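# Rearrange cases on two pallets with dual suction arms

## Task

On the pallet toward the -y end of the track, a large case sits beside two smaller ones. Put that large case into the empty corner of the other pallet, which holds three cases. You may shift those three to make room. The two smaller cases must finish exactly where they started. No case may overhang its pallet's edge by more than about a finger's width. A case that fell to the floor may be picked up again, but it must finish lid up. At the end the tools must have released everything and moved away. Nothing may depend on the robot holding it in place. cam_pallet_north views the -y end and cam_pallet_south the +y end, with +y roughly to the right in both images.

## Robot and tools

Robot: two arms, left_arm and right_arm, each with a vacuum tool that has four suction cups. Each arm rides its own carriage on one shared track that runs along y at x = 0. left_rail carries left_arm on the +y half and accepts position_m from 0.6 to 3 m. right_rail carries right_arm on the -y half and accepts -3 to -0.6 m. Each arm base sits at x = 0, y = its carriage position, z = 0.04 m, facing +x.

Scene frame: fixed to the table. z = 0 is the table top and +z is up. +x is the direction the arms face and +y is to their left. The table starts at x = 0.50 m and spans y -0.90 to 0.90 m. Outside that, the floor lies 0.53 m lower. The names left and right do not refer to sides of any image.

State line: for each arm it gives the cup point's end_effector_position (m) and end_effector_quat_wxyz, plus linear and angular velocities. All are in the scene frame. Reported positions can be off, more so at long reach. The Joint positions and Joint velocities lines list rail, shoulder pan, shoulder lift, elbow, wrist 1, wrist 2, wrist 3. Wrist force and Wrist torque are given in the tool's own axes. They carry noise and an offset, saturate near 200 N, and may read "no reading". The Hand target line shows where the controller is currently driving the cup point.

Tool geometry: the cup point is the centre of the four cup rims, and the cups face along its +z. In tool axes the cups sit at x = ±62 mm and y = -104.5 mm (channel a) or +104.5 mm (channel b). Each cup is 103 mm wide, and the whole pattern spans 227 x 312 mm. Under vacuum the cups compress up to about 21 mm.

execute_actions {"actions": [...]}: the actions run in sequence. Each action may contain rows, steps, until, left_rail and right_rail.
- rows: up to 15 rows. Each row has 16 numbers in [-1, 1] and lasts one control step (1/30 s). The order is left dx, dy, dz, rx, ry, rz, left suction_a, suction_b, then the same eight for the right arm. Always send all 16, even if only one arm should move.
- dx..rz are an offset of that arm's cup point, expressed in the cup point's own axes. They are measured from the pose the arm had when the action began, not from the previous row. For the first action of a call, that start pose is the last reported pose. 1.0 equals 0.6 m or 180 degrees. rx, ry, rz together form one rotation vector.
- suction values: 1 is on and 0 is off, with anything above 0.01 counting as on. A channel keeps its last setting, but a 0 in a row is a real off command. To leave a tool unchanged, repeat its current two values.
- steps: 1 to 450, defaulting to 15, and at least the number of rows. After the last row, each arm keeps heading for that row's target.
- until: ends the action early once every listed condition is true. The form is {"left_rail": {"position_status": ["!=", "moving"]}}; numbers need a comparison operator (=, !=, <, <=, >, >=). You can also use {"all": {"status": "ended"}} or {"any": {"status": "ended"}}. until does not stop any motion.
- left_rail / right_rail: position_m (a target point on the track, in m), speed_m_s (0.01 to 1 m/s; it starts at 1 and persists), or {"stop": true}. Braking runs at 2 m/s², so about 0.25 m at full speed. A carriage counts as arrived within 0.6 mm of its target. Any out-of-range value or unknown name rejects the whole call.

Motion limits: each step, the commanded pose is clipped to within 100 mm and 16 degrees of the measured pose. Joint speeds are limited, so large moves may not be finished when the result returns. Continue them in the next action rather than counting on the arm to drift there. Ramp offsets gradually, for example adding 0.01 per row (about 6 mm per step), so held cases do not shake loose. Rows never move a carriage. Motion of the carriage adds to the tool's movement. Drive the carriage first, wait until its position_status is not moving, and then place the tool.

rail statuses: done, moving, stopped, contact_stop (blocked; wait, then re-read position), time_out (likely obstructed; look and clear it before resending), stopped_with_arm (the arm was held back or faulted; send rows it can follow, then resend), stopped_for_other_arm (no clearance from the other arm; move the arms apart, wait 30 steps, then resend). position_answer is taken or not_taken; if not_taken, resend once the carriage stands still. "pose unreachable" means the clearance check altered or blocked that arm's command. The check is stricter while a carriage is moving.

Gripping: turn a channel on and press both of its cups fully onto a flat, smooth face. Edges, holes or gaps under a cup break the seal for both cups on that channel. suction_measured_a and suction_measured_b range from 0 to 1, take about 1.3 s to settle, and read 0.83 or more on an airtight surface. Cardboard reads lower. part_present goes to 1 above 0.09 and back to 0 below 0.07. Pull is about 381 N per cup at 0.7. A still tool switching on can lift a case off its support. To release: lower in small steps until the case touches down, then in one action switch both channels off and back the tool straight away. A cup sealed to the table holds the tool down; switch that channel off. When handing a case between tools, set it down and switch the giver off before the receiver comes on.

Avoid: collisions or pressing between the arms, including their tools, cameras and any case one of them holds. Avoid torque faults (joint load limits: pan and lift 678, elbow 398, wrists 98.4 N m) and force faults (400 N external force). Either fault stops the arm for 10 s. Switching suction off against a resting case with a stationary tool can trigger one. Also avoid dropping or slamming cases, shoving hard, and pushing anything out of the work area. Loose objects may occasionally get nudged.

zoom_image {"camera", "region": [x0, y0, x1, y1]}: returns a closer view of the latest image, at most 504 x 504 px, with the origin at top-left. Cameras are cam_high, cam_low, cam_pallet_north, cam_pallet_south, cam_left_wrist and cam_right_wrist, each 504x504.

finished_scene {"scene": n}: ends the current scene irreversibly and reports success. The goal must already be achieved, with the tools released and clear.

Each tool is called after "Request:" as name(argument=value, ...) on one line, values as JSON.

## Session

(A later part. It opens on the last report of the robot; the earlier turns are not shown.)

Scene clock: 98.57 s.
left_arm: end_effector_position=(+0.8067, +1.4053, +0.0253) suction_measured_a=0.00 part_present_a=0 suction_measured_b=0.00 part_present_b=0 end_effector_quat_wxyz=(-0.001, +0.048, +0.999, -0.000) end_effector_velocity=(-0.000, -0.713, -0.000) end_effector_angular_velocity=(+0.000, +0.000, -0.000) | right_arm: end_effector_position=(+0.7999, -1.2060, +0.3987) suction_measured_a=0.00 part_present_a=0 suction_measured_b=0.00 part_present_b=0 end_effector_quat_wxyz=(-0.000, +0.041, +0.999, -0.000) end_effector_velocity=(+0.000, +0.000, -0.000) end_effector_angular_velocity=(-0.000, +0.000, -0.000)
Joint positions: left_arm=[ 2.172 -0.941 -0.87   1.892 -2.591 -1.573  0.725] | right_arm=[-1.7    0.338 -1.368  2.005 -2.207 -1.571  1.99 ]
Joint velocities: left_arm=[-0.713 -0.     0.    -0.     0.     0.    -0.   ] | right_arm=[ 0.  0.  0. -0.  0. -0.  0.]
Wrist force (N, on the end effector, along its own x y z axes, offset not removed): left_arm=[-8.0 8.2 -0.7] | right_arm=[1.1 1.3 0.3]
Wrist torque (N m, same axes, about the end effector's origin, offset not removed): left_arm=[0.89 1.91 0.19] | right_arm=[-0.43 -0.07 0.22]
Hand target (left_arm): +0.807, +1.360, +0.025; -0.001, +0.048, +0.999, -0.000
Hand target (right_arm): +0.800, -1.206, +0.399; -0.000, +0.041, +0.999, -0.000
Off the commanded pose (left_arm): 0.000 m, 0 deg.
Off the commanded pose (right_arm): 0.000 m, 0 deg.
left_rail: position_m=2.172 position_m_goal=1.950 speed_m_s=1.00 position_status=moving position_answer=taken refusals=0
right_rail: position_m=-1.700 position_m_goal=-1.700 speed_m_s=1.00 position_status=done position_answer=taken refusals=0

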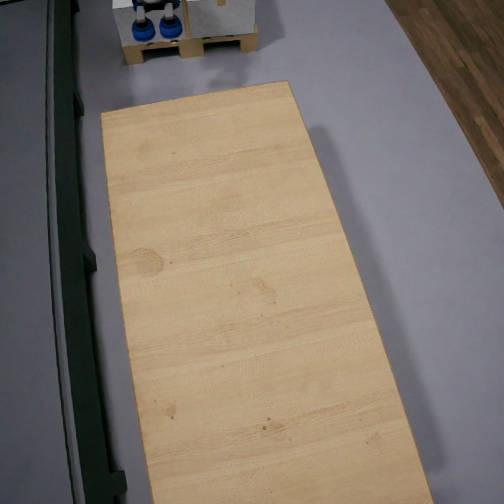

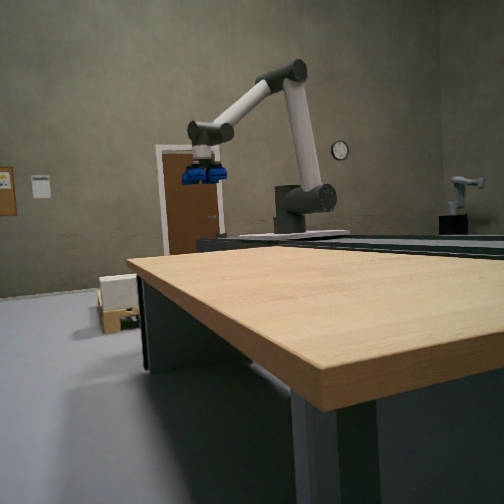

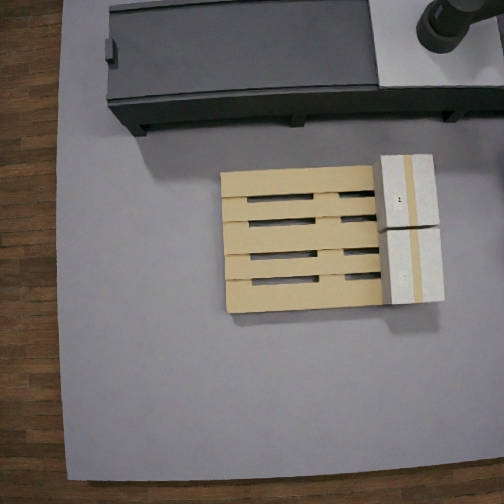

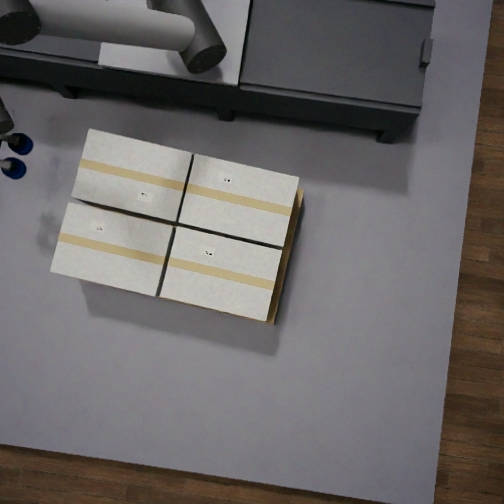

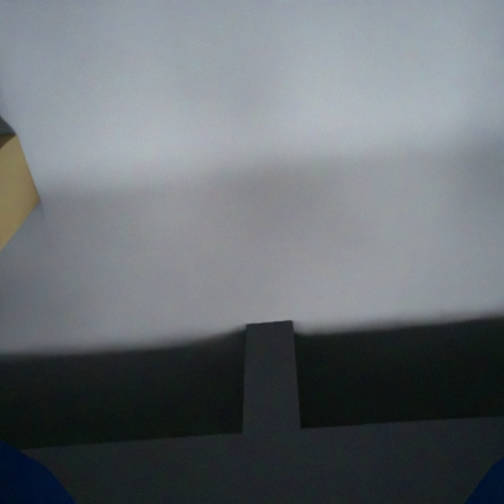

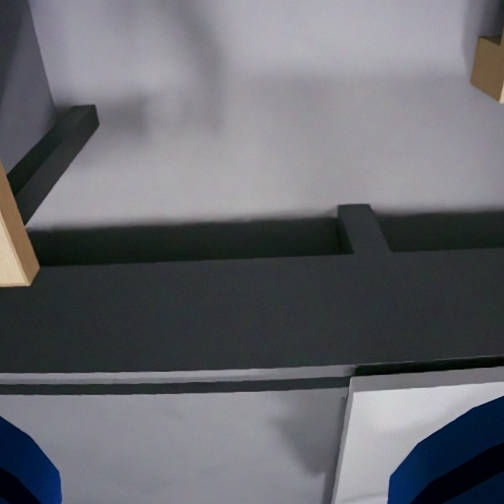

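Request:
zoom_image(camera="cam_pallet_south", region=[40, 115, 320, 335])

Request:
zoom_image(camera="cam_pallet_north", region=[360, 140, 504, 320])

Request:
execute_actions(actions=[])

Region (40, 115, 320, 335) of cam_pallet_south's 504x504 image, scaled by 1.800, with more detail than that image has; it fills the top 396 rows of this view, and the rest is white.

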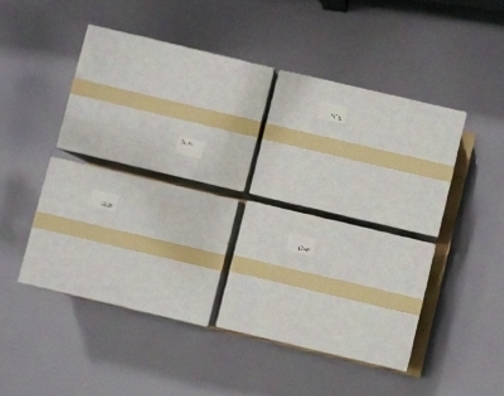

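Region (360, 140, 504, 320) of cam_pallet_north's 504x504 image, scaled by 2.800, with more detail than that image has; it fills the left 403 columns of this view, and the rest is white.

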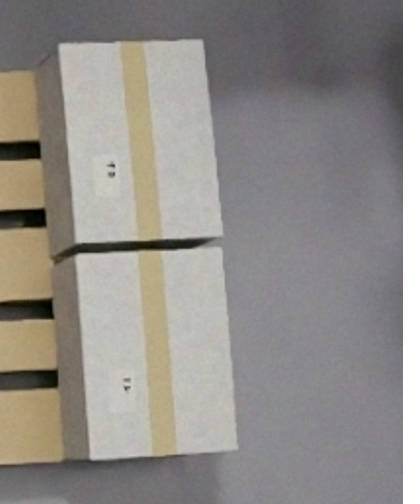

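Scene clock: 99.03 s.
left_arm: end_effector_position=(+0.8066, +1.1834, +0.0253) suction_measured_a=0.00 part_present_a=0 suction_measured_b=0.00 part_present_b=0 end_effector_quat_wxyz=(-0.001, +0.048, +0.999, -0.000) end_effector_velocity=(+0.000, -0.030, +0.000) end_effector_angular_velocity=(-0.000, -0.000, +0.000) | right_arm: end_effector_position=(+0.7999, -1.2060, +0.3987) suction_measured_a=0.00 part_present_a=0 suction_measured_b=0.00 part_present_b=0 end_effector_quat_wxyz=(-0.000, +0.041, +0.999, -0.000) end_effector_velocity=(+0.000, -0.000, -0.000) end_effector_angular_velocity=(-0.000, +0.000, -0.000)
Joint positions: left_arm=[ 1.95  -0.941 -0.87   1.892 -2.591 -1.573  0.725] | right_arm=[-1.7    0.338 -1.368  2.005 -2.207 -1.571  1.99 ]
Joint velocities: left_arm=[-0.03  0.   -0.    0.   -0.   -0.   -0.  ] | right_arm=[ 0. -0.  0. -0.  0.  0. -0.]
Wrist force (N, on the end effector, along its own x y z axes, offset not removed): left_arm=[-6.3 -7.0 -1.4] | right_arm=[4.4 2.1 -0.6]
Wrist torque (N m, same axes, about the end effector's origin, offset not removed): left_arm=[-0.85 1.61 0.23] | right_arm=[-0.51 -0.38 -0.17]
Hand target (left_arm): +0.807, +1.183, +0.025; -0.001, +0.048, +0.999, -0.000
Hand target (right_arm): +0.800, -1.206, +0.399; -0.000, +0.041, +0.999, -0.000
Off the commanded pose (left_arm): 0.000 m, 0 deg.
Off the commanded pose (right_arm): 0.000 m, 0 deg.
left_rail: position_m=1.950 position_m_goal=1.950 speed_m_s=1.00 position_status=moving position_answer=taken refusals=0
right_rail: position_m=-1.700 position_m_goal=-1.700 speed_m_s=1.00 position_status=done position_answer=taken refusals=0

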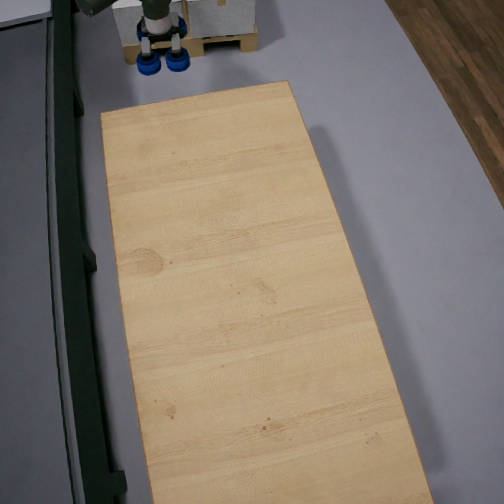

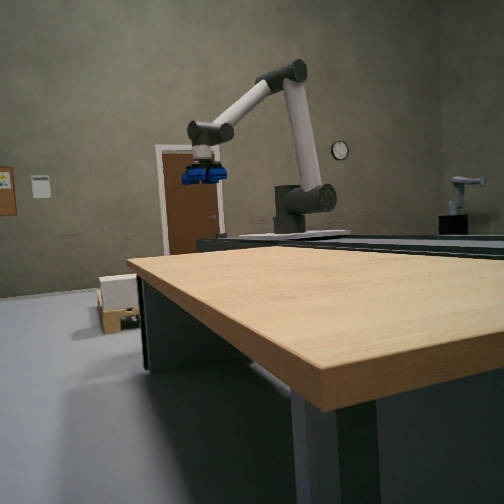

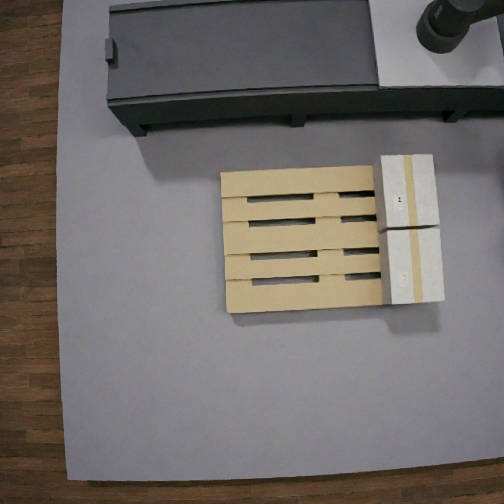

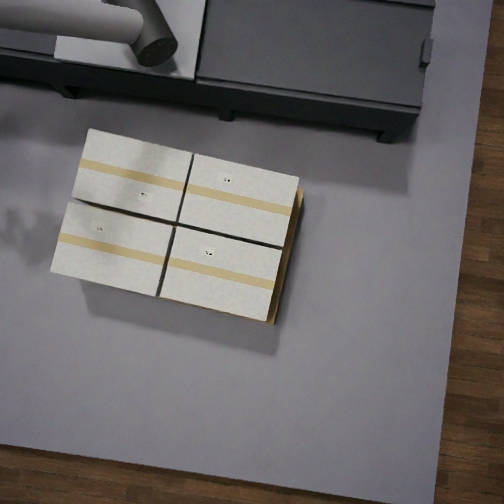

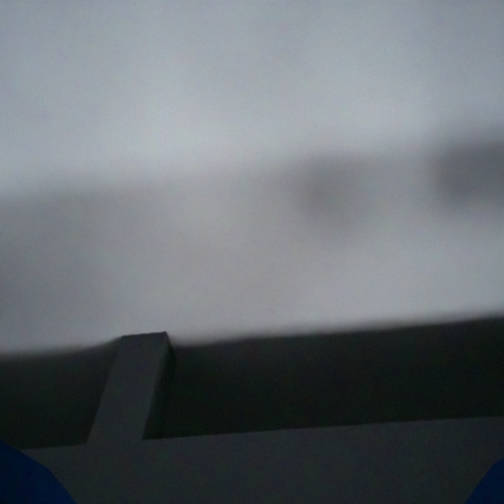

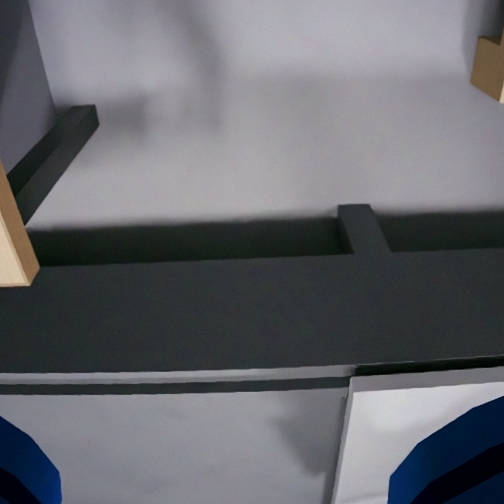

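Carriage is nearly at rest; one more refresh to confirm it's done before ending.

Request:
execute_actions(actions=[])

Scene clock: 99.17 s.
left_arm: end_effector_position=(+0.8066, +1.1831, +0.0252) suction_measured_a=0.00 part_present_a=0 suction_measured_b=0.00 part_present_b=0 end_effector_quat_wxyz=(-0.001, +0.048, +0.999, -0.000) end_effector_velocity=(-0.000, +0.000, -0.000) end_effector_angular_velocity=(+0.000, +0.000, -0.000) | right_arm: end_effector_position=(+0.7999, -1.2060, +0.3987) suction_measured_a=0.00 part_present_a=0 suction_measured_b=0.00 part_present_b=0 end_effector_quat_wxyz=(-0.000, +0.041, +0.999, -0.000) end_effector_velocity=(+0.000, -0.000, -0.000) end_effector_angular_velocity=(-0.000, +0.000, -0.000)
Joint positions: left_arm=[ 1.95  -0.941 -0.87   1.892 -2.591 -1.573  0.725] | right_arm=[-1.7    0.338 -1.368  2.005 -2.207 -1.571  1.99 ]
Joint velocities: left_arm=[ 0.  0. -0.  0. -0. -0.  0.] | right_arm=[ 0. -0.  0. -0.  0. -0. -0.]
Wrist force (N, on the end effector, along its own x y z axes, offset not removed): left_arm=[-5.5 -2.0 -3.1] | right_arm=[5.3 -0.2 -4.5]
Wrist torque (N m, same axes, about the end effector's origin, offset not removed): left_arm=[-0.44 1.42 0.22] | right_arm=[-0.49 -0.73 -0.02]
Hand target (left_arm): +0.807, +1.183, +0.025; -0.001, +0.048, +0.999, -0.000
Hand target (right_arm): +0.800, -1.206, +0.399; -0.000, +0.041, +0.999, -0.000
Off the commanded pose (left_arm): 0.000 m, 0 deg.
Off the commanded pose (right_arm): 0.000 m, 0 deg.
left_rail: position_m=1.950 position_m_goal=1.950 speed_m_s=1.00 position_status=done position_answer=taken refusals=0
right_rail: position_m=-1.700 position_m_goal=-1.700 speed_m_s=1.00 position_status=done position_answer=taken refusals=0

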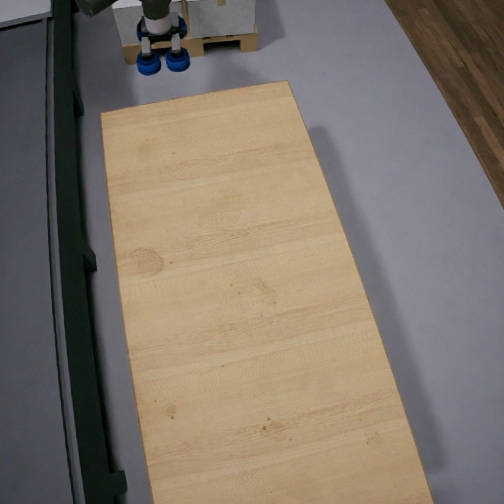

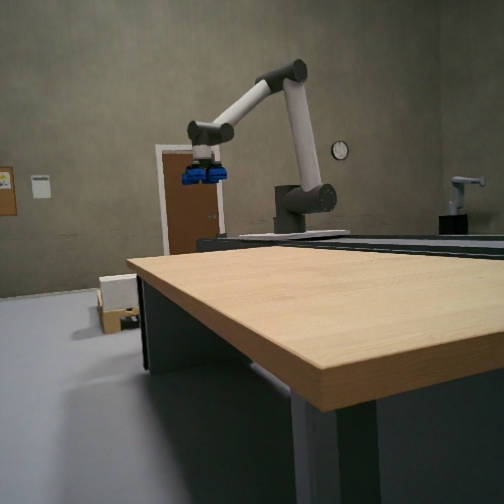

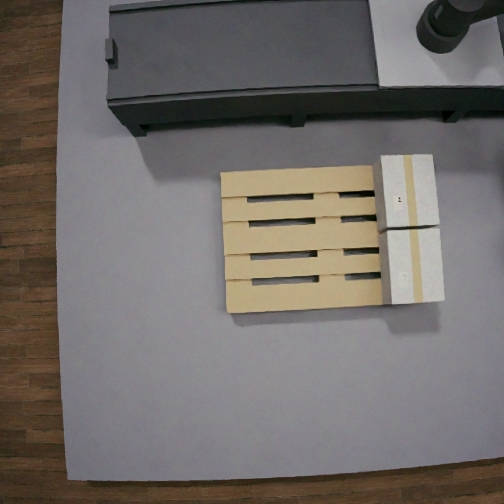

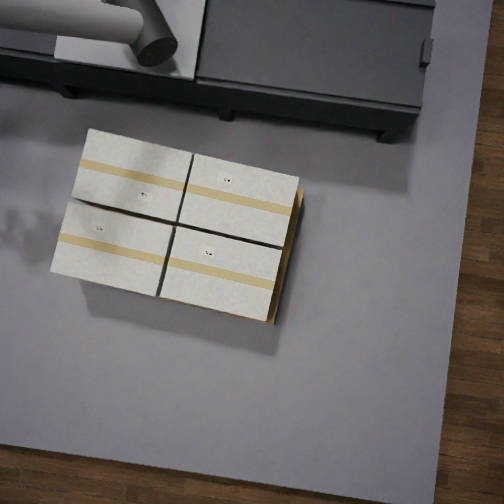

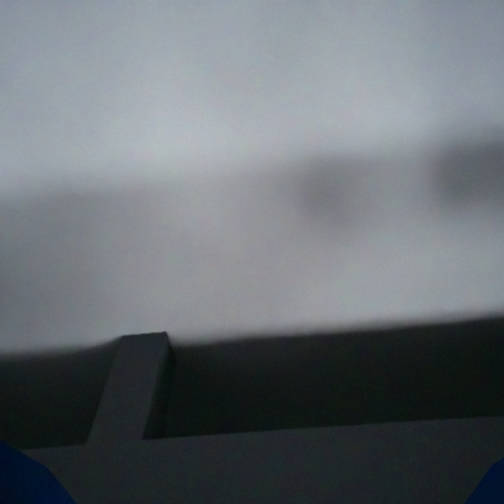

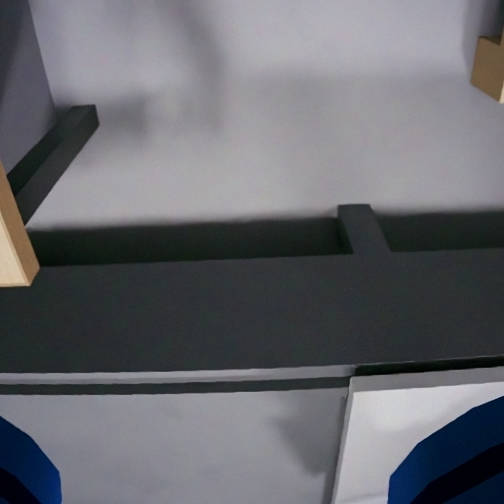

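Everything is in place: all four large cases are on the south pallet within its edges, the small cases are unmoved, both arms are released and clear, and both carriages are done.

Request:
finished_scene(scene=2)

The scene is finished: the task was done.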